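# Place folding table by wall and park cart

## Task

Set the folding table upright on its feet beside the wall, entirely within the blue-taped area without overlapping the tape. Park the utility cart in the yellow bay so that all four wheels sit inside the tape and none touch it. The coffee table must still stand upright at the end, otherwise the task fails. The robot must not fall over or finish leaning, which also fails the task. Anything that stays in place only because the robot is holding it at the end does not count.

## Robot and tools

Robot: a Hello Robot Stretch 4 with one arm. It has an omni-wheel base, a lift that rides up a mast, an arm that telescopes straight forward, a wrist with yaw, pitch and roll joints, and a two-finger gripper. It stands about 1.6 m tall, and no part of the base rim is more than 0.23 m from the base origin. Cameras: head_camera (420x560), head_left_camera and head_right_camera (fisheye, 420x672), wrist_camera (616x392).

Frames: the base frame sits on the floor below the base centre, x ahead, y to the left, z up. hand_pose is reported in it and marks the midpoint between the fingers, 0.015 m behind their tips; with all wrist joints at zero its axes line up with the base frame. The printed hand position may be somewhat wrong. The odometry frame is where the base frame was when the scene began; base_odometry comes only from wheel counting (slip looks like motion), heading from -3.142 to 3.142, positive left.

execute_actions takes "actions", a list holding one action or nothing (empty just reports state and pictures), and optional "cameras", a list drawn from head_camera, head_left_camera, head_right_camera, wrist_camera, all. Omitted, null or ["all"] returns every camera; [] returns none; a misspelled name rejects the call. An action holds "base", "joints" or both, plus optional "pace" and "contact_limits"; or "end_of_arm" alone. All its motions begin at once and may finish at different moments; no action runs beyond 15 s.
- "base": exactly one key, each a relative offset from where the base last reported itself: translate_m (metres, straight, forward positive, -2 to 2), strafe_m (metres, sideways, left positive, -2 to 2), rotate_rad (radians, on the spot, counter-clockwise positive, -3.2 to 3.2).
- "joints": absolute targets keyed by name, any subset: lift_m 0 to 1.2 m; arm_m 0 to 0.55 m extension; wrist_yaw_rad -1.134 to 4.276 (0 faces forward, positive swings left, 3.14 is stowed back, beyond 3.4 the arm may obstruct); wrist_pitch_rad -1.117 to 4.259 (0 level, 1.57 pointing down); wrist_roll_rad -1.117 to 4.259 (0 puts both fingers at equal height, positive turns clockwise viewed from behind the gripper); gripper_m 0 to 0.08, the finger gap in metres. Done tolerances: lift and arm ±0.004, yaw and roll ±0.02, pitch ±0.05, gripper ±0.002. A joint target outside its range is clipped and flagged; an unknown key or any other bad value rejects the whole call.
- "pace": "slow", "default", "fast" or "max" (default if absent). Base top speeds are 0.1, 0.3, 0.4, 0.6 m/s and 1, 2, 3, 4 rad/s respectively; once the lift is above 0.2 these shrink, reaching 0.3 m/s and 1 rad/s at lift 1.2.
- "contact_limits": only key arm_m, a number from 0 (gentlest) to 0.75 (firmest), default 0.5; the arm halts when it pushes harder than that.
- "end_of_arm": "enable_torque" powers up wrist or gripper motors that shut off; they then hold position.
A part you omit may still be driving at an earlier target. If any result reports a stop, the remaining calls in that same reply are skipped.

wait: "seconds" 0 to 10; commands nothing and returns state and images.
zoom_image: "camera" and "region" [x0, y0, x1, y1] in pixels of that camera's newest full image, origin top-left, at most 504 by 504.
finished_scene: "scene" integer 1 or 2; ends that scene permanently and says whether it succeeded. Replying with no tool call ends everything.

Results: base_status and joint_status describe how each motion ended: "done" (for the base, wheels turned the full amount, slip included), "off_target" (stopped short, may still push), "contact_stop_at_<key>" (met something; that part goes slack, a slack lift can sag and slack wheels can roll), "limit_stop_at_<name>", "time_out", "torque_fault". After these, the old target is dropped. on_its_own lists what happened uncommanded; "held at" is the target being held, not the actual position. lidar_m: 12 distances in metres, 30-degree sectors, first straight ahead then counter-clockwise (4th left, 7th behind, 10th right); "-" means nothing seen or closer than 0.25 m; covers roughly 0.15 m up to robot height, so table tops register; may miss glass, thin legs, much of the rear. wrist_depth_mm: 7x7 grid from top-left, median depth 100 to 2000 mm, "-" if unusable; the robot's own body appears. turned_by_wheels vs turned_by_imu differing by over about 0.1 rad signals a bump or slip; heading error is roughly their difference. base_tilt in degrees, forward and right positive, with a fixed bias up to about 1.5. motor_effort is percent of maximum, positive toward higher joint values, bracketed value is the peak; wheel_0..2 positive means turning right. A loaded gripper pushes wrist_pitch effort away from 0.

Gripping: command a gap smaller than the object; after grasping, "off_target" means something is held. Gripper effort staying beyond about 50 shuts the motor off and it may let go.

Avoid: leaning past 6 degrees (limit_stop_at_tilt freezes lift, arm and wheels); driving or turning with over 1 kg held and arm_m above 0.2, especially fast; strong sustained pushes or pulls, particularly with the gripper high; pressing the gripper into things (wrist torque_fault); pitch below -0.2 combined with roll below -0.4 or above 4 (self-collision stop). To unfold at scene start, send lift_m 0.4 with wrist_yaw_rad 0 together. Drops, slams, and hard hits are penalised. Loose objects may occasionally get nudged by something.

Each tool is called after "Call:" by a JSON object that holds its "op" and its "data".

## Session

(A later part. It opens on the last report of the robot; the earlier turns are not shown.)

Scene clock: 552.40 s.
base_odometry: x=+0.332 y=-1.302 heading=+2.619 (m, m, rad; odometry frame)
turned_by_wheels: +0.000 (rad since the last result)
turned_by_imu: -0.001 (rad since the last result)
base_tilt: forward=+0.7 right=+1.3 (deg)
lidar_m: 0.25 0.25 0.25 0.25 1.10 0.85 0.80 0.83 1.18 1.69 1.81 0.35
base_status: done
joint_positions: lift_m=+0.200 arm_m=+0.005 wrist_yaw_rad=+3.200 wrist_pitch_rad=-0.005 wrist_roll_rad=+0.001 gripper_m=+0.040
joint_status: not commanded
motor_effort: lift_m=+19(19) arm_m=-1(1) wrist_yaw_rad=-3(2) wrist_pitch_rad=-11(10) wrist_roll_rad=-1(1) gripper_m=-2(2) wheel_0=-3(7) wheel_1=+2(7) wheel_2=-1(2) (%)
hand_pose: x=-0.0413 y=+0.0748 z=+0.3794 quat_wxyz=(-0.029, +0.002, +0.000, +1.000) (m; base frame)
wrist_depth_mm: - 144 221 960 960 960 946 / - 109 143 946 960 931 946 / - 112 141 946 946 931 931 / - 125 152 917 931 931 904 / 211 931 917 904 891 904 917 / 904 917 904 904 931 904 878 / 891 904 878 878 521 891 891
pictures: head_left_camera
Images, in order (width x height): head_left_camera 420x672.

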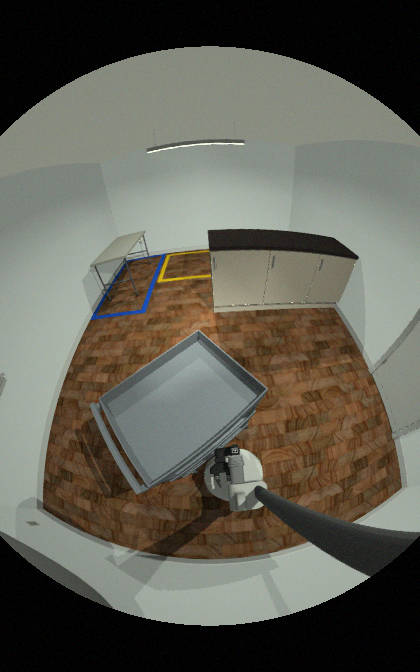

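Call:
{"op": "execute_actions", "data": {"actions": [{"base":{"strafe_m":-0.17}}], "cameras": []}}

Call:
{"op": "execute_actions", "data": {"actions": [{"base":{"translate_m":0.35},"pace":"slow"}], "cameras": ["head_left_camera"]}}

Call:
{"op": "execute_actions", "data": {"actions": [{"base":{"strafe_m":0.2},"pace":"slow"}], "cameras": ["head_left_camera"]}}

Scene clock: 561.03 s.
base_odometry: x=+0.417 y=-1.155 heading=+2.619 (m, m, rad; odometry frame)
turned_by_wheels: +0.000 (rad since the last result)
turned_by_imu: +0.000 (rad since the last result)
base_tilt: forward=+0.6 right=+1.4 (deg)
lidar_m: 0.33 0.30 0.29 0.40 1.13 0.84 0.81 0.85 1.18 1.53 1.64 1.78
base_status: done
joint_positions: lift_m=+0.200 arm_m=+0.005 wrist_yaw_rad=+3.200 wrist_pitch_rad=-0.005 wrist_roll_rad=+0.001 gripper_m=+0.040
joint_status: not commanded
motor_effort: lift_m=+19(19) arm_m=-1(1) wrist_yaw_rad=-1(1) wrist_pitch_rad=-8(11) wrist_roll_rad=+0(1) gripper_m=-2(2) wheel_0=+0(9) wheel_1=+0(11) wheel_2=+1(1) (%)
hand_pose: x=-0.0413 y=+0.0748 z=+0.3794 quat_wxyz=(-0.029, +0.002, +0.000, +1.000) (m; base frame)
wrist_depth_mm: - 145 221 976 946 931 946 / - 109 143 946 960 946 946 / - 112 141 931 917 931 917 / - 126 152 917 931 904 917 / 211 904 931 904 917 904 904 / 917 904 904 904 917 904 904 / 891 904 878 878 521 891 878
pictures: none
No camera images: the call's "cameras" was empty. Leave "cameras" out to get every camera's image.

Scene clock: 565.83 s.
base_odometry: x=+0.113 y=-0.980 heading=+2.619 (m, m, rad; odometry frame)
turned_by_wheels: +0.001 (rad since the last result)
turned_by_imu: -0.001 (rad since the last result)
base_tilt: forward=+0.6 right=+1.3 (deg)
lidar_m: 1.35 2.39 0.25 0.25 0.41 1.23 1.15 1.20 1.62 1.57 1.66 1.41
base_status: done
joint_positions: lift_m=+0.200 arm_m=+0.005 wrist_yaw_rad=+3.200 wrist_pitch_rad=-0.005 wrist_roll_rad=+0.000 gripper_m=+0.040
joint_status: not commanded
motor_effort: lift_m=+20(19) arm_m=+0(1) wrist_yaw_rad=-2(18) wrist_pitch_rad=-10(10) wrist_roll_rad=-1(0) gripper_m=-2(1) wheel_0=+5(6) wheel_1=+6(5) wheel_2=-4(7) (%)
hand_pose: x=-0.0415 y=+0.0748 z=+0.3794 quat_wxyz=(-0.029, +0.002, +0.000, +1.000) (m; base frame)
wrist_depth_mm: - 144 222 1308 1308 1366 1336 / - 109 143 1308 1281 1308 1281 / - 112 141 1281 1281 1255 1281 / - 126 152 1255 1281 1255 1281 / 211 1255 1281 1281 1281 1229 1281 / 1255 1229 1229 1255 1229 1255 1229 / 1025 1160 991 1098 683 1205 1205
pictures: head_left_camera
Images, in order (width x height): head_left_camera 420x672.

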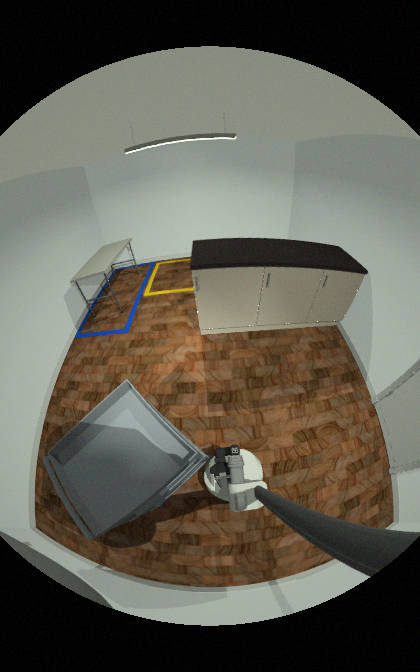

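Scene clock: 568.97 s.
base_odometry: x=+0.014 y=-1.153 heading=+2.619 (m, m, rad; odometry frame)
turned_by_wheels: +0.000 (rad since the last result)
turned_by_imu: -0.001 (rad since the last result)
base_tilt: forward=+0.7 right=+1.3 (deg)
lidar_m: 1.36 0.25 0.25 0.25 0.41 1.21 1.15 1.22 1.69 1.77 1.88 1.40
base_status: done
joint_positions: lift_m=+0.200 arm_m=+0.005 wrist_yaw_rad=+3.200 wrist_pitch_rad=-0.005 wrist_roll_rad=+0.000 gripper_m=+0.040
joint_status: not commanded
motor_effort: lift_m=+20(20) arm_m=+0(0) wrist_yaw_rad=-1(2) wrist_pitch_rad=-11(9) wrist_roll_rad=+0(1) gripper_m=-2(1) wheel_0=-3(10) wheel_1=+3(13) wheel_2=-2(3) (%)
hand_pose: x=-0.0415 y=+0.0748 z=+0.3794 quat_wxyz=(-0.029, +0.002, +0.000, +1.000) (m; base frame)
wrist_depth_mm: - 144 222 1308 1308 1308 1308 / - 109 143 1308 1281 1308 1281 / - 112 141 1308 1281 1255 1255 / - 126 152 1255 1255 1255 1205 / 211 1281 1281 1229 1281 1229 1205 / 1255 1255 1255 1229 1182 1205 1255 / 1042 1182 976 1118 683 1182 1182
pictures: head_left_camera
Images, in order (width x height): head_left_camera 420x672.

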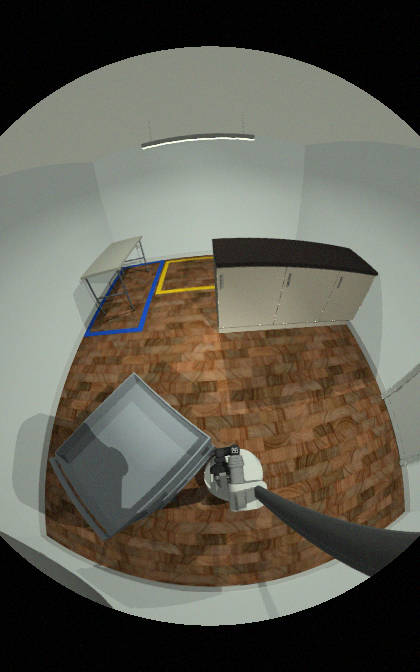

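Call:
{"op": "execute_actions", "data": {"actions": [{"base":{"translate_m":0.1},"pace":"slow"}], "cameras": []}}

Call:
{"op": "execute_actions", "data": {"actions": [{"base":{"strafe_m":0.25},"pace":"slow"}], "cameras": ["head_left_camera"]}}

Scene clock: 574.97 s.
base_odometry: x=-0.073 y=-1.103 heading=+2.620 (m, m, rad; odometry frame)
turned_by_wheels: +0.000 (rad since the last result)
turned_by_imu: -0.001 (rad since the last result)
base_tilt: forward=+0.6 right=+1.3 (deg)
lidar_m: 1.26 2.17 0.25 0.25 0.34 1.31 1.27 1.31 1.82 1.78 1.77 1.28
base_status: done
joint_positions: lift_m=+0.200 arm_m=+0.005 wrist_yaw_rad=+3.200 wrist_pitch_rad=-0.005 wrist_roll_rad=+0.000 gripper_m=+0.040
joint_status: not commanded
motor_effort: lift_m=+20(19) arm_m=+0(0) wrist_yaw_rad=-2(1) wrist_pitch_rad=-8(11) wrist_roll_rad=-1(0) gripper_m=-2(1) wheel_0=+2(6) wheel_1=+6(8) wheel_2=-5(7) (%)
hand_pose: x=-0.0415 y=+0.0748 z=+0.3794 quat_wxyz=(-0.029, +0.002, +0.000, +1.000) (m; base frame)
wrist_depth_mm: - 144 222 1397 1397 1366 1430 / - 109 143 1430 1366 1366 1336 / - 112 141 1397 1397 1336 1397 / - 126 152 1366 1366 1336 1366 / 211 1336 1336 1336 1366 1336 1336 / 1308 1336 1308 1336 1336 1336 1308 / 1008 1182 991 1098 699 1281 1281
pictures: none
No camera images: the call's "cameras" was empty. Leave "cameras" out to get every camera's image.

Scene clock: 578.60 s.
base_odometry: x=-0.197 y=-1.320 heading=+2.619 (m, m, rad; odometry frame)
turned_by_wheels: +0.000 (rad since the last result)
turned_by_imu: -0.001 (rad since the last result)
base_tilt: forward=+0.7 right=+1.3 (deg)
lidar_m: 1.27 0.26 0.25 0.25 0.32 1.33 1.26 1.30 1.85 2.02 1.80 1.28
base_status: done
joint_positions: lift_m=+0.200 arm_m=+0.005 wrist_yaw_rad=+3.200 wrist_pitch_rad=-0.005 wrist_roll_rad=+0.000 gripper_m=+0.040
joint_status: not commanded
motor_effort: lift_m=+20(19) arm_m=+0(0) wrist_yaw_rad=-2(2) wrist_pitch_rad=-7(9) wrist_roll_rad=-1(1) gripper_m=-2(1) wheel_0=-3(11) wheel_1=+4(8) wheel_2=-2(1) (%)
hand_pose: x=-0.0415 y=+0.0748 z=+0.3794 quat_wxyz=(-0.029, +0.002, +0.000, +1.000) (m; base frame)
wrist_depth_mm: - 144 222 1397 1430 1397 1397 / - 109 142 1366 1366 1366 1366 / - 112 141 1397 1366 1336 1366 / - 126 152 1336 1336 1366 1308 / 211 1308 1366 1366 1336 1366 1336 / 1366 1336 1336 1366 1366 1336 1281 / 1042 1205 991 1118 699 1308 1281
pictures: head_left_camera
Images, in order (width x height): head_left_camera 420x672.

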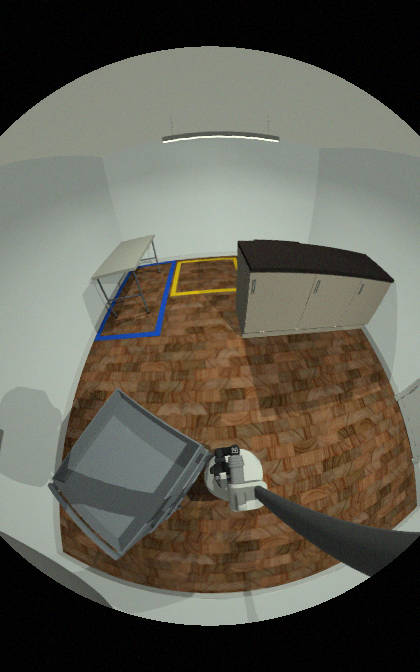

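Call:
{"op": "execute_actions", "data": {"actions": [{"base":{"translate_m":0.08},"pace":"slow"}], "cameras": []}}

Call:
{"op": "execute_actions", "data": {"actions": [{"base":{"strafe_m":0.25},"pace":"slow"}], "cameras": ["head_left_camera"]}}

Scene clock: 588.67 s.
base_odometry: x=-0.266 y=-1.280 heading=+2.620 (m, m, rad; odometry frame)
turned_by_wheels: +0.000 (rad since the last result)
turned_by_imu: -0.001 (rad since the last result)
base_tilt: forward=+0.7 right=+1.4 (deg)
lidar_m: 1.21 2.01 0.25 0.25 0.31 1.40 1.35 1.42 1.95 2.04 1.68 1.24
base_status: done
joint_positions: lift_m=+0.200 arm_m=+0.005 wrist_yaw_rad=+3.200 wrist_pitch_rad=-0.005 wrist_roll_rad=+0.000 gripper_m=+0.040
joint_status: not commanded
motor_effort: lift_m=+20(19) arm_m=+0(0) wrist_yaw_rad=-2(2) wrist_pitch_rad=-11(9) wrist_roll_rad=-1(0) gripper_m=-2(1) wheel_0=+4(5) wheel_1=+6(10) wheel_2=-5(8) (%)
hand_pose: x=-0.0415 y=+0.0748 z=+0.3794 quat_wxyz=(-0.029, +0.002, +0.000, +1.000) (m; base frame)
wrist_depth_mm: - 145 222 1537 1464 1464 1499 / - 109 143 1499 1537 1464 1430 / - 112 141 1464 1464 1464 1430 / - 126 152 1397 1397 1464 1430 / 211 1464 1430 1397 1397 1397 1397 / 1430 1397 1430 1397 1366 1464 1397 / 1008 1205 991 1098 699 1336 1281
pictures: none
No camera images: the call's "cameras" was empty. Leave "cameras" out to get every camera's image.

Scene clock: 592.30 s.
base_odometry: x=-0.391 y=-1.497 heading=+2.620 (m, m, rad; odometry frame)
turned_by_wheels: +0.000 (rad since the last result)
turned_by_imu: -0.001 (rad since the last result)
base_tilt: forward=+0.7 right=+1.4 (deg)
lidar_m: 2.46 1.90 0.25 0.25 0.27 0.58 1.33 1.40 1.95 2.26 1.70 1.29
base_status: done
joint_positions: lift_m=+0.200 arm_m=+0.005 wrist_yaw_rad=+3.200 wrist_pitch_rad=-0.005 wrist_roll_rad=+0.000 gripper_m=+0.040
joint_status: not commanded
motor_effort: lift_m=+20(20) arm_m=+0(0) wrist_yaw_rad=-2(2) wrist_pitch_rad=-10(8) wrist_roll_rad=+0(0) gripper_m=-1(2) wheel_0=-5(9) wheel_1=+4(4) wheel_2=-3(3) (%)
hand_pose: x=-0.0415 y=+0.0748 z=+0.3794 quat_wxyz=(-0.029, +0.002, +0.000, +1.000) (m; base frame)
wrist_depth_mm: - 144 220 1537 1499 1499 1464 / - 109 143 1537 1464 1464 1430 / - 112 141 1464 1430 1430 1397 / - 126 152 1397 1430 1397 931 / 211 1430 1464 1464 1430 1397 1430 / 1397 1397 1430 1430 1397 1366 1397 / 1025 1182 1008 1098 707 1336 1182
pictures: head_left_camera
Images, in order (width x height): head_left_camera 420x672.

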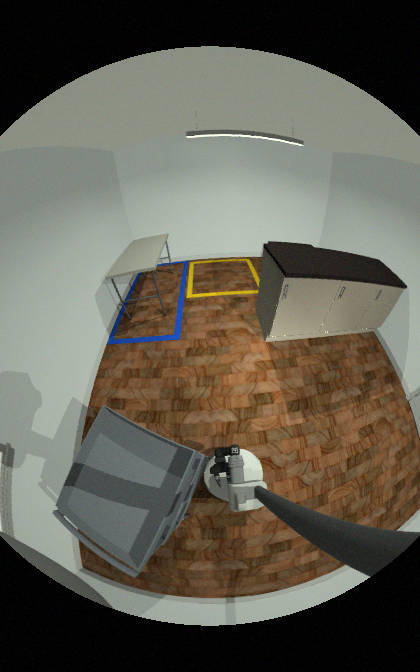

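Call:
{"op": "execute_actions", "data": {"actions": [{"base":{"strafe_m":-0.25}}], "cameras": []}}

Call:
{"op": "execute_actions", "data": {"actions": [{"base":{"translate_m":-1.02},"joints":{"lift_m":0.9}}], "cameras": []}}

Call:
{"op": "execute_actions", "data": {"actions": [{"joints":{"wrist_yaw_rad":0,"wrist_roll_rad":1.57,"gripper_m":0.08}}], "cameras": ["head_left_camera","head_camera"]}}

Scene clock: 600.40 s.
base_odometry: x=-0.266 y=-1.280 heading=+2.620 (m, m, rad; odometry frame)
turned_by_wheels: +0.000 (rad since the last result)
turned_by_imu: -0.001 (rad since the last result)
base_tilt: forward=+0.7 right=+1.3 (deg)
lidar_m: 1.22 2.00 0.43 0.43 0.56 1.38 1.33 1.40 1.92 2.02 1.67 1.24
base_status: done
joint_positions: lift_m=+0.200 arm_m=+0.005 wrist_yaw_rad=+3.200 wrist_pitch_rad=-0.005 wrist_roll_rad=+0.000 gripper_m=+0.040
joint_status: not commanded
motor_effort: lift_m=+19(20) arm_m=+0(0) wrist_yaw_rad=-2(1) wrist_pitch_rad=-11(9) wrist_roll_rad=+0(0) gripper_m=-1(1) wheel_0=+1(7) wheel_1=+1(8) wheel_2=-1(1) (%)
hand_pose: x=-0.0415 y=+0.0748 z=+0.3794 quat_wxyz=(-0.029, +0.002, +0.000, +1.000) (m; base frame)
wrist_depth_mm: - 144 222 1499 1499 1499 1537 / - 109 143 1499 1464 1430 1430 / - 112 141 1499 1464 1430 1464 / - 126 151 1464 1464 1464 1397 / 211 1464 1464 1430 1397 1430 1366 / 1430 1464 1430 1397 1430 1397 1397 / 1025 1229 991 1098 699 1308 1366
pictures: none
No camera images: the call's "cameras" was empty. Leave "cameras" out to get every camera's image.

Scene clock: 605.30 s.
base_odometry: x=+0.618 y=-1.789 heading=+2.619 (m, m, rad; odometry frame)
turned_by_wheels: +0.000 (rad since the last result)
turned_by_imu: +0.002 (rad since the last result)
base_tilt: forward=+0.7 right=+1.3 (deg)
lidar_m: 2.22 0.91 0.88 1.17 0.43 0.32 0.30 0.32 0.44 1.33 2.12 2.28
base_status: done
joint_positions: lift_m=+0.900 arm_m=+0.005 wrist_yaw_rad=+3.200 wrist_pitch_rad=-0.005 wrist_roll_rad=+0.000 gripper_m=+0.040
joint_status: all done
motor_effort: lift_m=+25(25) arm_m=+0(0) wrist_yaw_rad=-2(2) wrist_pitch_rad=-11(9) wrist_roll_rad=+0(1) gripper_m=-1(1) wheel_0=+0(5) wheel_1=-1(7) wheel_2=-1(12) (%)
hand_pose: x=-0.0415 y=+0.0748 z=+1.0789 quat_wxyz=(-0.029, +0.002, +0.000, +1.000) (m; base frame)
wrist_depth_mm: - 144 222 427 421 418 418 / - 109 143 439 439 433 433 / - 112 141 436 436 433 427 / - 126 152 430 430 421 421 / 210 433 427 424 424 418 418 / 427 424 424 418 421 415 413 / 421 421 413 415 279 410 410
pictures: none
No camera images: the call's "cameras" was empty. Leave "cameras" out to get every camera's image.

Scene clock: 607.77 s.
base_odometry: x=+0.618 y=-1.789 heading=+2.619 (m, m, rad; odometry frame)
turned_by_wheels: +0.000 (rad since the last result)
turned_by_imu: +0.000 (rad since the last result)
base_tilt: forward=+0.7 right=+1.3 (deg)
lidar_m: 2.23 0.91 0.87 1.16 0.43 0.31 0.30 0.32 0.46 1.30 2.09 2.30
base_status: not commanded
joint_positions: lift_m=+0.900 arm_m=+0.005 wrist_yaw_rad=+0.001 wrist_pitch_rad=-0.005 wrist_roll_rad=+1.570 gripper_m=+0.080
joint_status: all done
motor_effort: lift_m=+25(25) arm_m=+0(0) wrist_yaw_rad=-3(8) wrist_pitch_rad=-9(8) wrist_roll_rad=+2(7) gripper_m=+1(4) wheel_0=+0(0) wheel_1=-1(1) wheel_2=-1(1) (%)
hand_pose: x=+0.3887 y=-0.0873 z=+1.0789 quat_wxyz=(+0.708, +0.707, -0.001, +0.002) (m; base frame)
wrist_depth_mm: - - - - - - 1499 / - - - - - - 1576 / - - - - - - 1464 / - - - - - - 1397 / - - - - - - 1397 / - - - - - 1983 1430 / - 123 - - 146 1756 1397
pictures: head_camera, head_left_camera
Images, in order (width x height): head_camera 420x560, head_left_camera 420x672.

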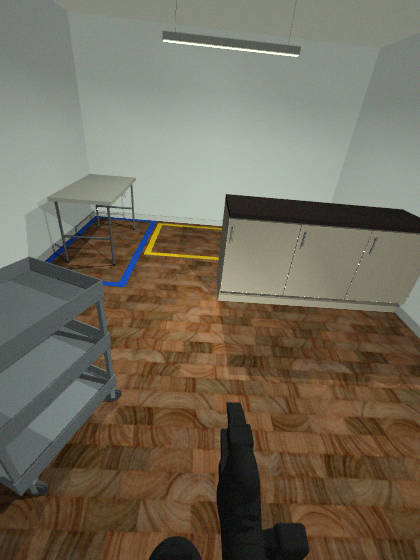

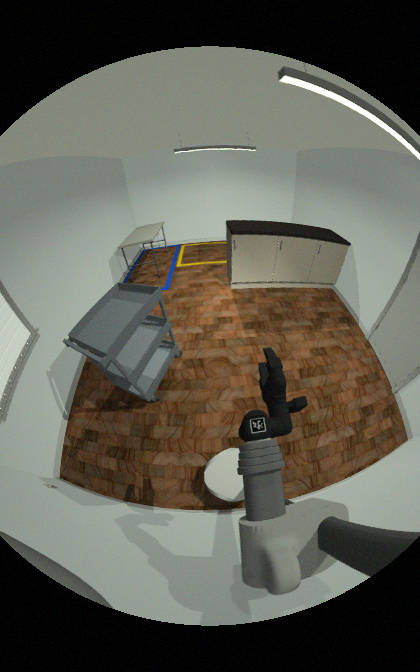

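Call:
{"op": "execute_actions", "data": {"actions": [{"base":{"translate_m":0.08}}], "cameras": []}}

Call:
{"op": "execute_actions", "data": {"actions": [{"base":{"strafe_m":1.25}}], "cameras": []}}

Call:
{"op": "execute_actions", "data": {"actions": [{"base":{"rotate_rad":-0.41},"joints":{"lift_m":0.673}}]}}

Scene clock: 616.40 s.
base_odometry: x=+0.549 y=-1.749 heading=+2.620 (m, m, rad; odometry frame)
turned_by_wheels: +0.000 (rad since the last result)
turned_by_imu: -0.001 (rad since the last result)
base_tilt: forward=+0.7 right=+1.3 (deg)
lidar_m: 2.12 0.89 0.84 1.51 0.54 0.40 0.39 0.41 0.58 1.66 2.13 2.22
base_status: done
joint_positions: lift_m=+0.900 arm_m=+0.005 wrist_yaw_rad=+0.000 wrist_pitch_rad=-0.005 wrist_roll_rad=+1.570 gripper_m=+0.080
joint_status: not commanded
motor_effort: lift_m=+25(25) arm_m=+0(0) wrist_yaw_rad=-3(2) wrist_pitch_rad=-7(8) wrist_roll_rad=+2(2) gripper_m=+2(1) wheel_0=+2(5) wheel_1=+0(9) wheel_2=+1(9) (%)
hand_pose: x=+0.3886 y=-0.0873 z=+1.0789 quat_wxyz=(+0.708, +0.707, -0.002, +0.002) (m; base frame)
wrist_depth_mm: - - - - - - 1499 / - - - - 1863 - 1499 / - - - - 1921 1921 1430 / - - - - 1921 1921 1397 / - - - - - - 1366 / - - - - - 1921 1397 / - 123 - - 146 1756 1366
pictures: none
No camera images: the call's "cameras" was empty. Leave "cameras" out to get every camera's image.

Scene clock: 621.90 s.
base_odometry: x=-0.075 y=-2.833 heading=+2.620 (m, m, rad; odometry frame)
turned_by_wheels: +0.000 (rad since the last result)
turned_by_imu: -0.002 (rad since the last result)
base_tilt: forward=+0.7 right=+1.3 (deg)
lidar_m: 0.68 0.59 0.43 0.40 0.48 0.38 0.35 0.39 0.54 1.58 0.73 0.66
base_status: done
joint_positions: lift_m=+0.900 arm_m=+0.005 wrist_yaw_rad=+0.000 wrist_pitch_rad=-0.005 wrist_roll_rad=+1.570 gripper_m=+0.080
joint_status: not commanded
motor_effort: lift_m=+24(25) arm_m=+0(0) wrist_yaw_rad=-2(2) wrist_pitch_rad=-8(9) wrist_roll_rad=+1(2) gripper_m=+1(1) wheel_0=+0(11) wheel_1=+0(11) wheel_2=+0(1) (%)
hand_pose: x=+0.3886 y=-0.0874 z=+1.0790 quat_wxyz=(+0.708, +0.707, -0.002, +0.002) (m; base frame)
wrist_depth_mm: - - - - 991 500 778 / - - - - 1025 449 788 / - - - - 917 462 788 / - - - - - 455 1281 / - - - - - - 1397 / - - - - - 1921 1397 / - 123 1464 1576 146 1661 1366
pictures: none
No camera images: the call's "cameras" was empty. Leave "cameras" out to get every camera's image.

Scene clock: 623.93 s.
base_odometry: x=-0.075 y=-2.833 heading=+2.210 (m, m, rad; odometry frame)
turned_by_wheels: -0.410 (rad since the last result)
turned_by_imu: -0.415 (rad since the last result)
base_tilt: forward=+0.7 right=+1.3 (deg)
lidar_m: 0.65 1.22 0.53 0.43 0.39 0.49 0.37 0.36 0.41 0.64 2.84 0.67
base_status: done
joint_positions: lift_m=+0.673 arm_m=+0.005 wrist_yaw_rad=+0.000 wrist_pitch_rad=-0.005 wrist_roll_rad=+1.570 gripper_m=+0.080
joint_status: all done
motor_effort: lift_m=+18(24) arm_m=+0(0) wrist_yaw_rad=-1(0) wrist_pitch_rad=-10(8) wrist_roll_rad=+2(3) gripper_m=+1(1) wheel_0=+1(5) wheel_1=+1(5) wheel_2=+0(5) (%)
hand_pose: x=+0.3886 y=-0.0874 z=+0.8525 quat_wxyz=(+0.708, +0.707, -0.002, +0.002) (m; base frame)
wrist_depth_mm: - - - - - 1756 1182 / - - - 512 - 1537 1118 / - - - 508 - 661 535 / - - - 500 1138 723 525 / - - - 500 1098 715 521 / - - - 488 1098 699 512 / - 123 - 484 146 559 504
pictures: head_camera, head_left_camera, head_right_camera, wrist_camera
Images, in order (width x height): head_camera 420x560, head_left_camera 420x672, head_right_camera 420x672, wrist_camera 616x392.

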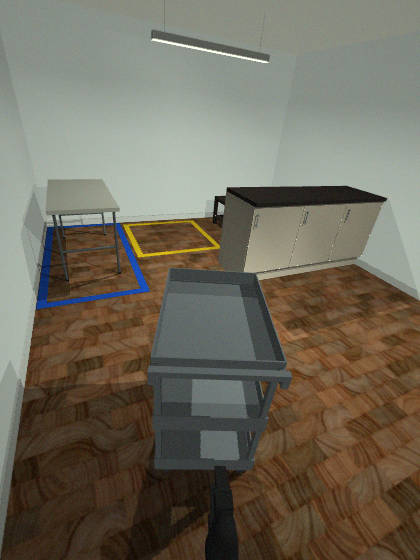

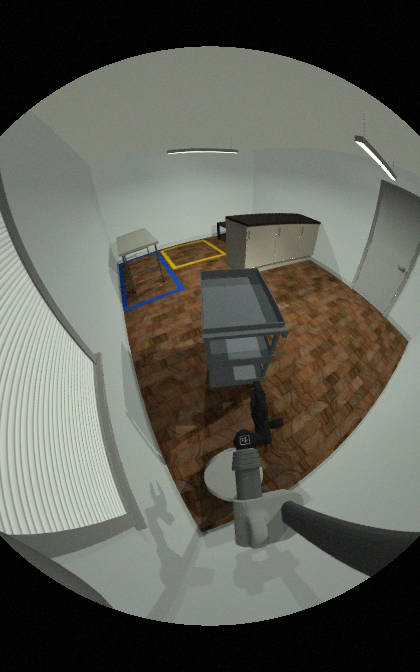

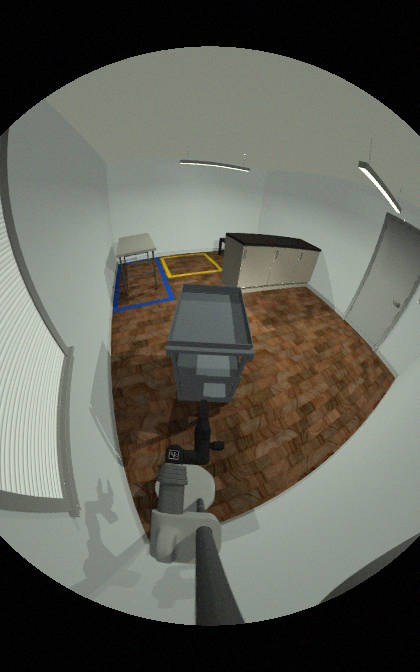

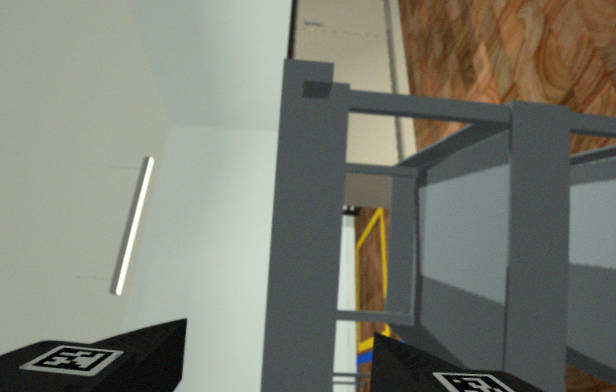

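Call:
{"op": "execute_actions", "data": {"actions": [{"base":{"translate_m":0.33}}], "cameras": ["wrist_camera"]}}

Scene clock: 631.83 s.
base_odometry: x=-0.271 y=-2.568 heading=+2.210 (m, m, rad; odometry frame)
turned_by_wheels: +0.000 (rad since the last result)
turned_by_imu: -0.002 (rad since the last result)
base_tilt: forward=+0.7 right=+1.3 (deg)
lidar_m: 0.32 0.35 0.68 0.54 0.53 0.57 0.69 0.68 0.74 1.10 3.15 0.39
base_status: done
joint_positions: lift_m=+0.673 arm_m=+0.005 wrist_yaw_rad=+0.000 wrist_pitch_rad=-0.005 wrist_roll_rad=+1.570 gripper_m=+0.080
joint_status: not commanded
motor_effort: lift_m=+18(18) arm_m=+0(0) wrist_yaw_rad=+0(1) wrist_pitch_rad=-10(9) wrist_roll_rad=+2(3) gripper_m=+1(2) wheel_0=+2(5) wheel_1=+1(2) wheel_2=+2(9) (%)
hand_pose: x=+0.3886 y=-0.0874 z=+0.8525 quat_wxyz=(+0.708, +0.707, -0.002, +0.002) (m; base frame)
wrist_depth_mm: - - - 111 176 1464 1205 / - - - 110 174 1499 500 / - - - 108 172 647 525 / - - - 107 170 683 517 / - - - 106 167 661 508 / - - - 105 166 647 496 / - 123 157 104 146 615 488
pictures: wrist_camera
Images, in order (width x height): wrist_camera 616x392.

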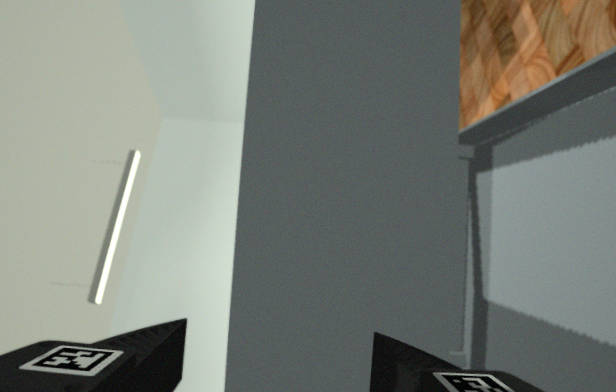

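Call:
{"op": "execute_actions", "data": {"actions": [{"joints":{"gripper_m":0.021}}], "cameras": []}}

Call:
{"op": "execute_actions", "data": {"actions": [{"base":{"translate_m":0.4},"pace":"slow"}], "cameras": ["head_camera"]}}

Scene clock: 638.03 s.
base_odometry: x=-0.271 y=-2.568 heading=+2.210 (m, m, rad; odometry frame)
turned_by_wheels: +0.000 (rad since the last result)
turned_by_imu: -0.001 (rad since the last result)
base_tilt: forward=+0.7 right=+1.3 (deg)
lidar_m: 0.33 0.32 0.69 0.55 0.52 0.60 0.68 0.68 0.74 1.09 3.12 0.36
base_status: not commanded
joint_positions: lift_m=+0.673 arm_m=+0.005 wrist_yaw_rad=+0.000 wrist_pitch_rad=-0.007 wrist_roll_rad=+1.570 gripper_m=+0.024
joint_status: gripper_m off_target (ended at +0.024, target +0.021)
motor_effort: lift_m=+18(18) arm_m=+0(0) wrist_yaw_rad=+0(1) wrist_pitch_rad=-1(11) wrist_roll_rad=+2(2) gripper_m=-24(24) wheel_0=+2(2) wheel_1=+1(1) wheel_2=+2(2) (%)
hand_pose: x=+0.3886 y=-0.0875 z=+0.8530 quat_wxyz=(+0.708, +0.707, -0.003, +0.002) (m; base frame)
wrist_depth_mm: - - - 111 176 1576 1205 / - - - 110 173 1537 508 / - - - 108 172 634 530 / - - - 107 170 654 517 / - - - 106 168 640 512 / - - - 105 166 661 504 / - - 103 104 164 640 496
pictures: none
No camera images: the call's "cameras" was empty. Leave "cameras" out to get every camera's image.

Scene clock: 643.30 s.
base_odometry: x=-0.510 y=-2.247 heading=+2.211 (m, m, rad; odometry frame)
turned_by_wheels: +0.001 (rad since the last result)
turned_by_imu: +0.000 (rad since the last result)
base_tilt: forward=+0.7 right=+1.3 (deg)
lidar_m: 0.30 0.32 0.95 0.69 0.69 0.77 1.06 1.05 1.11 1.74 2.99 0.40
base_status: done
joint_positions: lift_m=+0.673 arm_m=+0.005 wrist_yaw_rad=+0.005 wrist_pitch_rad=-0.008 wrist_roll_rad=+1.569 gripper_m=+0.024
joint_status: not commanded
on_its_own: wrist_yaw_rad is at rest, and its effort (-16) is outside its rest range (-13 to +13)
motor_effort: lift_m=+18(18) arm_m=+0(0) wrist_yaw_rad=-16(23) wrist_pitch_rad=+1(3) wrist_roll_rad=+5(3) gripper_m=-22(23) wheel_0=+5(8) wheel_1=+2(4) wheel_2=+0(10) (%)
hand_pose: x=+0.3891 y=-0.0863 z=+0.8533 quat_wxyz=(+0.708, +0.706, -0.001, +0.005) (m; base frame)
wrist_depth_mm: - - - 140 215 854 258 / - - - 133 205 1708 1182 / - - - 128 196 1661 492 / - - - 122 188 691 525 / - - - 118 179 668 512 / - - - 113 172 676 504 / - - 107 108 166 640 496
pictures: head_camera
Images, in order (width x height): head_camera 420x560.

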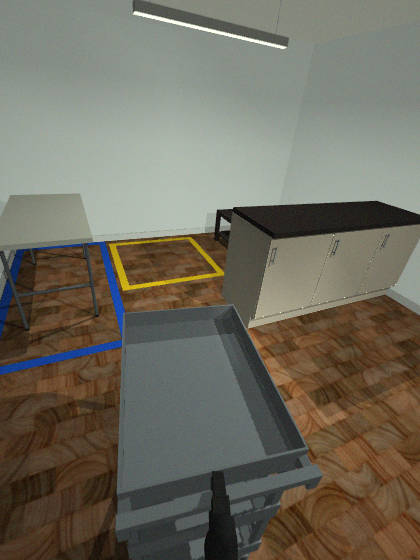

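Call:
{"op": "execute_actions", "data": {"actions": [{"joints":{"gripper_m":0.08}}], "cameras": []}}

Call:
{"op": "execute_actions", "data": {"actions": [{"base":{"translate_m":-0.12}}], "cameras": []}}

Call:
{"op": "execute_actions", "data": {"actions": [{"base":{"rotate_rad":0.28}}], "cameras": []}}

Call:
{"op": "execute_actions", "data": {"actions": [{"base":{"strafe_m":-0.14}}], "cameras": ["head_camera"]}}

Scene clock: 654.27 s.
base_odometry: x=-0.510 y=-2.247 heading=+2.210 (m, m, rad; odometry frame)
turned_by_wheels: +0.000 (rad since the last result)
turned_by_imu: -0.001 (rad since the last result)
base_tilt: forward=+0.7 right=+1.3 (deg)
lidar_m: 0.32 0.31 0.96 0.71 0.70 0.77 1.07 1.03 1.12 1.73 2.99 0.39
base_status: not commanded
joint_positions: lift_m=+0.673 arm_m=+0.005 wrist_yaw_rad=+0.001 wrist_pitch_rad=-0.005 wrist_roll_rad=+1.570 gripper_m=+0.080
joint_status: all done
motor_effort: lift_m=+18(18) arm_m=+0(0) wrist_yaw_rad=-2(16) wrist_pitch_rad=-8(8) wrist_roll_rad=+2(5) gripper_m=+1(19) wheel_0=+2(5) wheel_1=+1(2) wheel_2=+0(0) (%)
hand_pose: x=+0.3887 y=-0.0873 z=+0.8526 quat_wxyz=(+0.708, +0.707, -0.002, +0.002) (m; base frame)
wrist_depth_mm: - - - 144 220 253 251 / - - - 136 209 1661 1182 / - - - 130 200 1661 477 / - - - 124 189 676 521 / - - - 120 181 707 508 / - - - 115 174 699 500 / - 123 156 110 146 621 492
pictures: none
No camera images: the call's "cameras" was empty. Leave "cameras" out to get every camera's image.

Scene clock: 655.93 s.
base_odometry: x=-0.439 y=-2.343 heading=+2.210 (m, m, rad; odometry frame)
turned_by_wheels: +0.000 (rad since the last result)
turned_by_imu: +0.000 (rad since the last result)
base_tilt: forward=+0.7 right=+1.3 (deg)
lidar_m: 0.42 0.44 0.90 0.65 0.64 0.73 0.96 0.94 1.02 1.54 3.01 0.47
base_status: done
joint_positions: lift_m=+0.673 arm_m=+0.005 wrist_yaw_rad=+0.000 wrist_pitch_rad=-0.005 wrist_roll_rad=+1.570 gripper_m=+0.080
joint_status: not commanded
motor_effort: lift_m=+18(18) arm_m=+0(0) wrist_yaw_rad=-2(2) wrist_pitch_rad=-5(7) wrist_roll_rad=+3(2) gripper_m=+2(2) wheel_0=-2(6) wheel_1=-1(7) wheel_2=-2(7) (%)
hand_pose: x=+0.3886 y=-0.0874 z=+0.8526 quat_wxyz=(+0.708, +0.707, -0.002, +0.002) (m; base frame)
wrist_depth_mm: - - - 291 - 1708 1182 / - - - 336 362 375 384 / - - - 322 1808 1618 500 / - - - 307 1983 699 521 / - - - 293 931 715 508 / - - - 281 878 683 496 / - 123 - 271 146 621 492
pictures: none
No camera images: the call's "cameras" was empty. Leave "cameras" out to get every camera's image.

Scene clock: 656.97 s.
base_odometry: x=-0.439 y=-2.343 heading=+2.490 (m, m, rad; odometry frame)
turned_by_wheels: +0.280 (rad since the last result)
turned_by_imu: +0.283 (rad since the last result)
base_tilt: forward=+0.7 right=+1.3 (deg)
lidar_m: 0.43 1.14 0.70 0.64 0.66 0.85 0.92 0.96 1.17 2.57 0.58 0.43
base_status: done
joint_positions: lift_m=+0.673 arm_m=+0.005 wrist_yaw_rad=+0.000 wrist_pitch_rad=-0.005 wrist_roll_rad=+1.570 gripper_m=+0.080
joint_status: not commanded
motor_effort: lift_m=+18(18) arm_m=+0(0) wrist_yaw_rad=-1(2) wrist_pitch_rad=-9(8) wrist_roll_rad=+2(3) gripper_m=+1(1) wheel_0=-1(8) wheel_1=+0(5) wheel_2=-1(5) (%)
hand_pose: x=+0.3886 y=-0.0874 z=+0.8526 quat_wxyz=(+0.708, +0.707, -0.002, +0.002) (m; base frame)
wrist_depth_mm: - - - 191 256 691 530 / - - - 191 254 768 525 / - - - 190 254 750 521 / - - - 191 254 732 517 / - - - 250 253 715 517 / - - - 250 - 707 484 / - 123 - 249 146 1397 430
pictures: none
No camera images: the call's "cameras" was empty. Leave "cameras" out to get every camera's image.

Scene clock: 658.63 s.
base_odometry: x=-0.354 y=-2.232 heading=+2.490 (m, m, rad; odometry frame)
turned_by_wheels: +0.000 (rad since the last result)
turned_by_imu: +0.000 (rad since the last result)
base_tilt: forward=+0.7 right=+1.3 (deg)
lidar_m: 0.42 0.44 0.87 0.78 0.78 1.00 0.92 0.93 1.17 2.53 2.62 0.43
base_status: done
joint_positions: lift_m=+0.673 arm_m=+0.005 wrist_yaw_rad=+0.000 wrist_pitch_rad=-0.005 wrist_roll_rad=+1.570 gripper_m=+0.080
joint_status: not commanded
motor_effort: lift_m=+18(18) arm_m=+0(0) wrist_yaw_rad=-2(0) wrist_pitch_rad=-8(8) wrist_roll_rad=+2(2) gripper_m=+2(1) wheel_0=+0(9) wheel_1=+0(9) wheel_2=-1(4) (%)
hand_pose: x=+0.3886 y=-0.0874 z=+0.8526 quat_wxyz=(+0.708, +0.707, -0.002, +0.002) (m; base frame)
wrist_depth_mm: - - - 183 247 281 278 / - - - 183 247 1708 504 / - - - 182 247 732 525 / - - - 183 246 723 517 / - - - 243 246 707 504 / - - - 240 245 691 508 / - 123 - 242 145 627 492
pictures: head_camera
Images, in order (width x height): head_camera 420x560.

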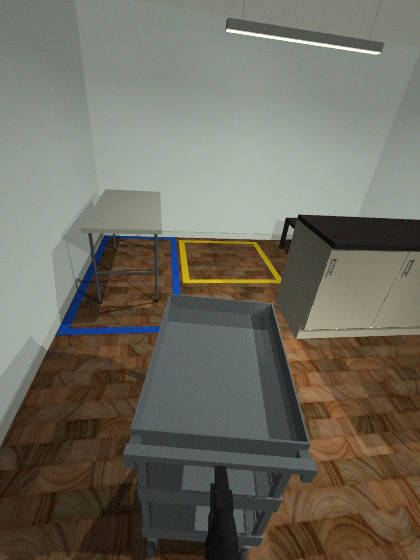

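Call:
{"op": "execute_actions", "data": {"actions": [{"base":{"translate_m":0.07}}], "cameras": []}}

Call:
{"op": "execute_actions", "data": {"actions": [{"joints":{"gripper_m":0.0}}], "cameras": []}}

Call:
{"op": "execute_actions", "data": {"actions": [{"base":{"translate_m":0.4},"pace":"slow"}], "cameras": ["head_camera"]}}

Scene clock: 663.43 s.
base_odometry: x=-0.409 y=-2.190 heading=+2.490 (m, m, rad; odometry frame)
turned_by_wheels: +0.000 (rad since the last result)
turned_by_imu: -0.001 (rad since the last result)
base_tilt: forward=+0.7 right=+1.3 (deg)
lidar_m: 0.34 0.37 0.91 0.79 0.82 1.08 1.00 0.98 1.26 2.75 2.52 0.39
base_status: done
joint_positions: lift_m=+0.673 arm_m=+0.005 wrist_yaw_rad=+0.000 wrist_pitch_rad=-0.005 wrist_roll_rad=+1.570 gripper_m=+0.080
joint_status: not commanded
motor_effort: lift_m=+18(18) arm_m=+0(0) wrist_yaw_rad=-1(1) wrist_pitch_rad=-9(8) wrist_roll_rad=+3(2) gripper_m=+2(1) wheel_0=+2(5) wheel_1=+0(6) wheel_2=+1(7) (%)
hand_pose: x=+0.3886 y=-0.0874 z=+0.8526 quat_wxyz=(+0.708, +0.707, -0.002, +0.002) (m; base frame)
wrist_depth_mm: - - - 113 175 1464 1182 / - - - 112 175 1430 496 / - - - 112 175 668 521 / - - - 112 174 683 517 / - - - 112 174 668 508 / - - - 112 174 691 500 / - 123 157 112 145 621 492
pictures: none
No camera images: the call's "cameras" was empty. Leave "cameras" out to get every camera's image.

Scene clock: 664.63 s.
base_odometry: x=-0.409 y=-2.190 heading=+2.490 (m, m, rad; odometry frame)
turned_by_wheels: +0.000 (rad since the last result)
turned_by_imu: +0.000 (rad since the last result)
base_tilt: forward=+0.7 right=+1.3 (deg)
lidar_m: 0.35 0.38 0.91 0.78 0.82 1.06 0.99 0.99 1.27 2.74 2.52 0.37
base_status: not commanded
joint_positions: lift_m=+0.673 arm_m=+0.005 wrist_yaw_rad=+0.000 wrist_pitch_rad=-0.009 wrist_roll_rad=+1.570 gripper_m=+0.023
joint_status: gripper_m off_target (ended at +0.023, target +0.000)
on_its_own: gripper_m is held at +0.019, not at your +0.000, by its contact guard: the fingers met something
motor_effort: lift_m=+18(18) arm_m=+0(0) wrist_yaw_rad=-1(0) wrist_pitch_rad=+2(9) wrist_roll_rad=+0(2) gripper_m=-41(42) wheel_0=+2(2) wheel_1=+0(0) wheel_2=+2(1) (%)
hand_pose: x=+0.3886 y=-0.0874 z=+0.8533 quat_wxyz=(+0.707, +0.707, -0.003, +0.003) (m; base frame)
wrist_depth_mm: - - - 112 174 1464 1205 / - - - 112 174 1499 508 / - - - 112 174 661 530 / - - - 112 174 683 517 / - - - 112 174 683 512 / - - - 112 174 668 508 / - - 111 111 172 640 496
pictures: none
No camera images: the call's "cameras" was empty. Leave "cameras" out to get every camera's image.

Scene clock: 669.90 s.
base_odometry: x=-0.727 y=-1.947 heading=+2.490 (m, m, rad; odometry frame)
turned_by_wheels: +0.000 (rad since the last result)
turned_by_imu: -0.003 (rad since the last result)
base_tilt: forward=+0.7 right=+1.3 (deg)
lidar_m: 0.34 0.36 0.95 0.88 0.86 1.11 1.38 1.42 1.79 2.82 1.85 0.39
base_status: done
joint_positions: lift_m=+0.673 arm_m=+0.005 wrist_yaw_rad=+0.001 wrist_pitch_rad=-0.008 wrist_roll_rad=+1.568 gripper_m=+0.023
joint_status: not commanded
on_its_own: gripper_m is held at +0.019, not at your +0.000, by its contact guard: the fingers met something
motor_effort: lift_m=+18(18) arm_m=+0(0) wrist_yaw_rad=-4(5) wrist_pitch_rad=+1(4) wrist_roll_rad=+6(6) gripper_m=-38(41) wheel_0=+2(4) wheel_1=+1(1) wheel_2=-3(8) (%)
hand_pose: x=+0.3887 y=-0.0872 z=+0.8533 quat_wxyz=(+0.708, +0.706, -0.003, +0.003) (m; base frame)
wrist_depth_mm: - - - 122 188 1308 1182 / - - - 120 185 1576 1160 / - - - 119 182 661 504 / - - - 117 179 691 525 / - - - 116 177 676 517 / - - - 114 175 654 504 / - - 112 112 172 668 492
pictures: head_camera
Images, in order (width x height): head_camera 420x560.

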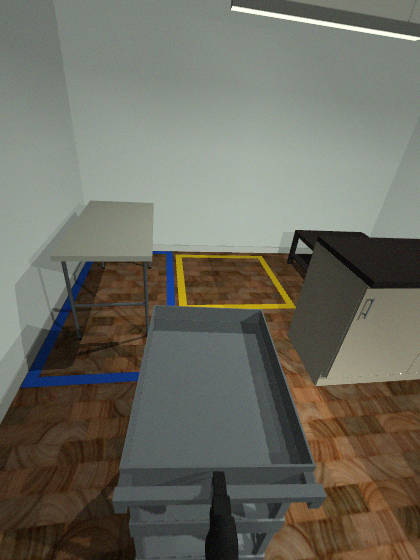

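Call:
{"op": "execute_actions", "data": {"actions": [{"base":{"strafe_m":0.05},"pace":"slow"}], "cameras": []}}

Call:
{"op": "execute_actions", "data": {"actions": [{"base":{"translate_m":0.3},"pace":"slow"}], "cameras": ["head_camera"]}}

Scene clock: 676.43 s.
base_odometry: x=-0.758 y=-1.987 heading=+2.490 (m, m, rad; odometry frame)
turned_by_wheels: -0.001 (rad since the last result)
turned_by_imu: -0.002 (rad since the last result)
base_tilt: forward=+0.7 right=+1.3 (deg)
lidar_m: 0.34 0.38 0.90 0.83 0.81 1.03 1.40 1.43 1.82 2.89 1.84 0.37
base_status: done
joint_positions: lift_m=+0.673 arm_m=+0.005 wrist_yaw_rad=-0.006 wrist_pitch_rad=-0.009 wrist_roll_rad=+1.568 gripper_m=+0.023
joint_status: not commanded
on_its_own: gripper_m is held at +0.019, not at your +0.000, by its contact guard: the fingers met something; wrist_yaw_rad is at rest, and its effort (+18) is outside its rest range (-13 to +13)
motor_effort: lift_m=+18(18) arm_m=+0(0) wrist_yaw_rad=+18(20) wrist_pitch_rad=+5(4) wrist_roll_rad=+7(6) gripper_m=-38(38) wheel_0=-5(10) wheel_1=+0(3) wheel_2=-3(3) (%)
hand_pose: x=+0.3880 y=-0.0888 z=+0.8534 quat_wxyz=(+0.708, +0.706, -0.005, +0.001) (m; base frame)
wrist_depth_mm: - - - 115 178 1366 1205 / - - - 114 177 1464 521 / - - - 114 176 634 530 / - - - 113 175 691 517 / - - - 113 174 683 517 / - - - 112 174 668 504 / - - 111 111 173 661 504
pictures: none
No camera images: the call's "cameras" was empty. Leave "cameras" out to get every camera's image.

Scene clock: 680.70 s.
base_odometry: x=-0.996 y=-1.805 heading=+2.490 (m, m, rad; odometry frame)
turned_by_wheels: +0.000 (rad since the last result)
turned_by_imu: -0.001 (rad since the last result)
base_tilt: forward=+0.6 right=+1.3 (deg)
lidar_m: 0.34 0.34 0.94 0.86 0.87 1.08 1.69 1.71 2.18 2.86 1.37 0.38
base_status: done
joint_positions: lift_m=+0.673 arm_m=+0.005 wrist_yaw_rad=+0.005 wrist_pitch_rad=-0.008 wrist_roll_rad=+1.568 gripper_m=+0.023
joint_status: not commanded
on_its_own: gripper_m is held at +0.019, not at your +0.000, by its contact guard: the fingers met something; wrist_yaw_rad is at rest, and its effort (-15) is outside its rest range (-13 to +13)
motor_effort: lift_m=+18(18) arm_m=+0(0) wrist_yaw_rad=-15(19) wrist_pitch_rad=+3(6) wrist_roll_rad=+7(7) gripper_m=-38(39) wheel_0=+4(7) wheel_1=+1(5) wheel_2=-2(9) (%)
hand_pose: x=+0.3890 y=-0.0865 z=+0.8533 quat_wxyz=(+0.708, +0.706, -0.001, +0.005) (m; base frame)
wrist_depth_mm: - - - 123 189 1366 1229 / - - - 121 186 1576 1182 / - - - 120 183 691 508 / - - - 118 180 699 521 / - - - 116 178 668 512 / - - - 114 175 668 508 / - - 112 112 172 661 496
pictures: head_camera
Images, in order (width x height): head_camera 420x560.

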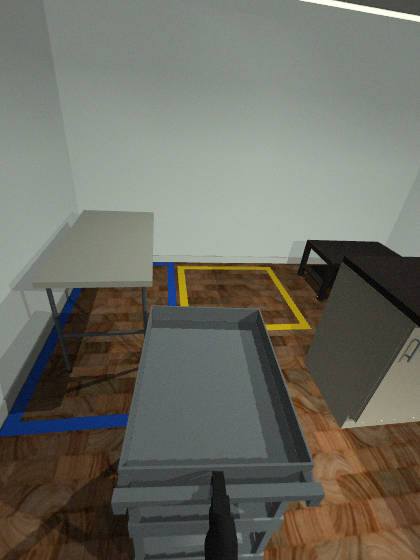

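Call:
{"op": "execute_actions", "data": {"actions": [{"base":{"strafe_m":0.1},"joints":{"wrist_yaw_rad":-0.15},"pace":"slow"}], "cameras": ["head_camera"]}}

Call:
{"op": "execute_actions", "data": {"actions": [{"base":{"translate_m":0.2},"pace":"slow"}], "cameras": ["head_camera"]}}

Scene clock: 692.47 s.
base_odometry: x=-1.057 y=-1.884 heading=+2.489 (m, m, rad; odometry frame)
turned_by_wheels: +0.000 (rad since the last result)
turned_by_imu: -0.002 (rad since the last result)
base_tilt: forward=+0.7 right=+1.3 (deg)
lidar_m: 0.32 0.37 0.83 0.76 0.77 0.97 1.69 1.74 2.18 2.95 0.46 0.37
base_status: done
joint_positions: lift_m=+0.673 arm_m=+0.005 wrist_yaw_rad=-0.155 wrist_pitch_rad=-0.009 wrist_roll_rad=+1.568 gripper_m=+0.023
joint_status: all done
on_its_own: gripper_m is held at +0.019, not at your +0.000, by its contact guard: the fingers met something; wrist_yaw_rad is at rest, and its effort (+15) is outside its rest range (-13 to +13)
motor_effort: lift_m=+18(18) arm_m=+0(0) wrist_yaw_rad=+15(50) wrist_pitch_rad=+3(4) wrist_roll_rad=+7(7) gripper_m=-38(38) wheel_0=-6(12) wheel_1=+1(7) wheel_2=-2(3) (%)
hand_pose: x=+0.3725 y=-0.1193 z=+0.8534 quat_wxyz=(+0.706, +0.704, -0.058, -0.052) (m; base frame)
wrist_depth_mm: - - - 131 200 1281 1182 / - - - 128 195 1430 1205 / - - - 125 190 1397 508 / - - - 122 185 691 525 / - - - 119 180 691 512 / - - - 117 177 661 508 / - - 113 113 173 668 500
pictures: head_camera
Images, in order (width x height): head_camera 420x560.

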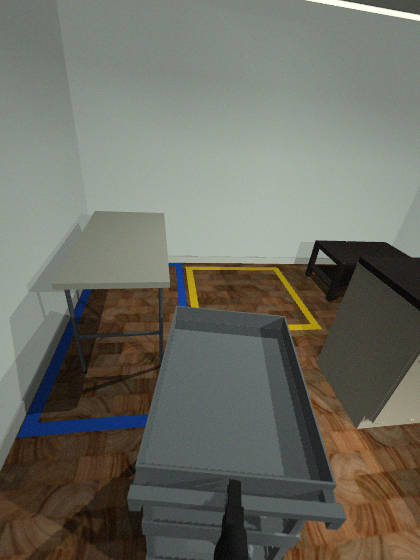

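Scene clock: 695.77 s.
base_odometry: x=-1.216 y=-1.763 heading=+2.490 (m, m, rad; odometry frame)
turned_by_wheels: +0.000 (rad since the last result)
turned_by_imu: +0.000 (rad since the last result)
base_tilt: forward=+0.7 right=+1.3 (deg)
lidar_m: 0.32 0.35 0.87 0.79 0.80 1.03 1.90 1.93 2.45 2.94 0.51 0.39
base_status: done
joint_positions: lift_m=+0.673 arm_m=+0.005 wrist_yaw_rad=-0.146 wrist_pitch_rad=-0.009 wrist_roll_rad=+1.568 gripper_m=+0.023
joint_status: not commanded
on_its_own: gripper_m is held at +0.019, not at your +0.000, by its contact guard: the fingers met something
motor_effort: lift_m=+18(18) arm_m=+0(0) wrist_yaw_rad=-13(21) wrist_pitch_rad=+2(4) wrist_roll_rad=+8(7) gripper_m=-38(38) wheel_0=+5(9) wheel_1=+2(4) wheel_2=-1(8) (%)
hand_pose: x=+0.3736 y=-0.1174 z=+0.8533 quat_wxyz=(+0.707, +0.704, -0.055, -0.049) (m; base frame)
wrist_depth_mm: - - - 139 210 247 248 / - - - 134 204 1708 1182 / - - - 130 195 1708 504 / - - - 126 189 691 525 / - - - 122 184 723 517 / - - - 118 178 699 504 / - - 114 114 173 683 500
pictures: head_camera
Images, in order (width x height): head_camera 420x560.

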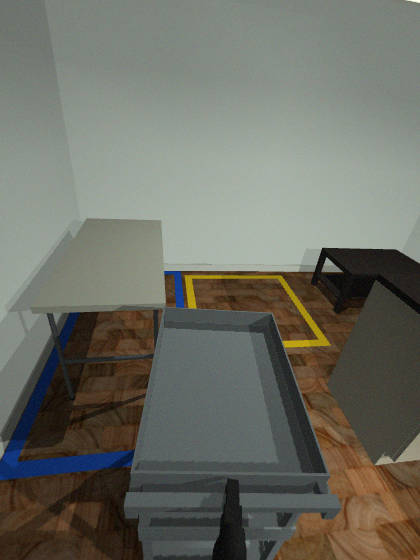

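Call:
{"op": "execute_actions", "data": {"actions": [{"base":{"strafe_m":0.13},"joints":{"wrist_yaw_rad":-0.38},"pace":"slow"}], "cameras": ["head_camera"]}}

Call:
{"op": "execute_actions", "data": {"actions": [{"base":{"translate_m":0.2},"pace":"slow"}], "cameras": ["head_camera"]}}

Scene clock: 722.83 s.
base_odometry: x=-1.295 y=-1.866 heading=+2.489 (m, m, rad; odometry frame)
turned_by_wheels: -0.001 (rad since the last result)
turned_by_imu: -0.002 (rad since the last result)
base_tilt: forward=+0.7 right=+1.3 (deg)
lidar_m: 0.31 1.10 0.74 0.66 0.68 0.86 1.81 1.95 2.48 3.08 0.41 0.37
base_status: done
joint_positions: lift_m=+0.673 arm_m=+0.005 wrist_yaw_rad=-0.384 wrist_pitch_rad=-0.009 wrist_roll_rad=+1.568 gripper_m=+0.023
joint_status: all done
on_its_own: gripper_m is held at +0.019, not at your +0.000, by its contact guard: the fingers met something
motor_effort: lift_m=+18(18) arm_m=+0(0) wrist_yaw_rad=+10(58) wrist_pitch_rad=+4(5) wrist_roll_rad=+9(9) gripper_m=-38(38) wheel_0=-5(11) wheel_1=-1(4) wheel_2=-1(9) (%)
hand_pose: x=+0.3404 y=-0.1607 z=+0.8534 quat_wxyz=(+0.696, +0.692, -0.138, -0.132) (m; base frame)
wrist_depth_mm: - - - 157 234 249 252 / - - - 148 222 1336 1160 / - - - 140 211 1537 1118 / - - - 134 200 723 504 / - - - 128 190 723 517 / - - - 122 181 707 508 / - - 116 116 175 699 496
pictures: head_camera
Images, in order (width x height): head_camera 420x560.

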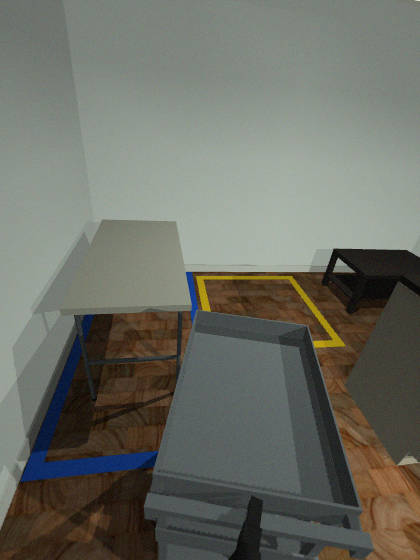

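Scene clock: 726.13 s.
base_odometry: x=-1.453 y=-1.745 heading=+2.490 (m, m, rad; odometry frame)
turned_by_wheels: +0.000 (rad since the last result)
turned_by_imu: +0.000 (rad since the last result)
base_tilt: forward=+0.6 right=+1.3 (deg)
lidar_m: 0.30 1.01 0.76 0.67 0.71 0.87 1.83 2.16 2.72 2.90 0.42 0.38
base_status: done
joint_positions: lift_m=+0.673 arm_m=+0.005 wrist_yaw_rad=-0.377 wrist_pitch_rad=-0.009 wrist_roll_rad=+1.567 gripper_m=+0.023
joint_status: not commanded
on_its_own: gripper_m is held at +0.019, not at your +0.000, by its contact guard: the fingers met something
motor_effort: lift_m=+18(18) arm_m=+0(0) wrist_yaw_rad=-10(24) wrist_pitch_rad=+4(3) wrist_roll_rad=+8(8) gripper_m=-38(38) wheel_0=+4(6) wheel_1=+3(5) wheel_2=-2(8) (%)
hand_pose: x=+0.3415 y=-0.1596 z=+0.8534 quat_wxyz=(+0.696, +0.693, -0.135, -0.130) (m; base frame)
wrist_depth_mm: - - - 181 264 1118 1118 / - - - 164 249 274 273 / - - - 152 226 1661 1205 / - - - 142 211 1618 492 / - - - 133 197 683 517 / - - - 125 185 707 508 / - - 117 117 176 691 488
pictures: head_camera
Images, in order (width x height): head_camera 420x560.

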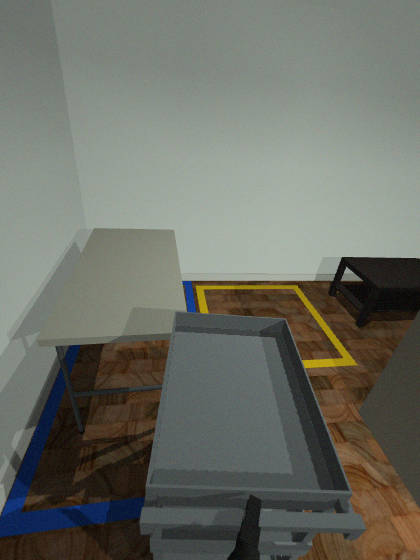

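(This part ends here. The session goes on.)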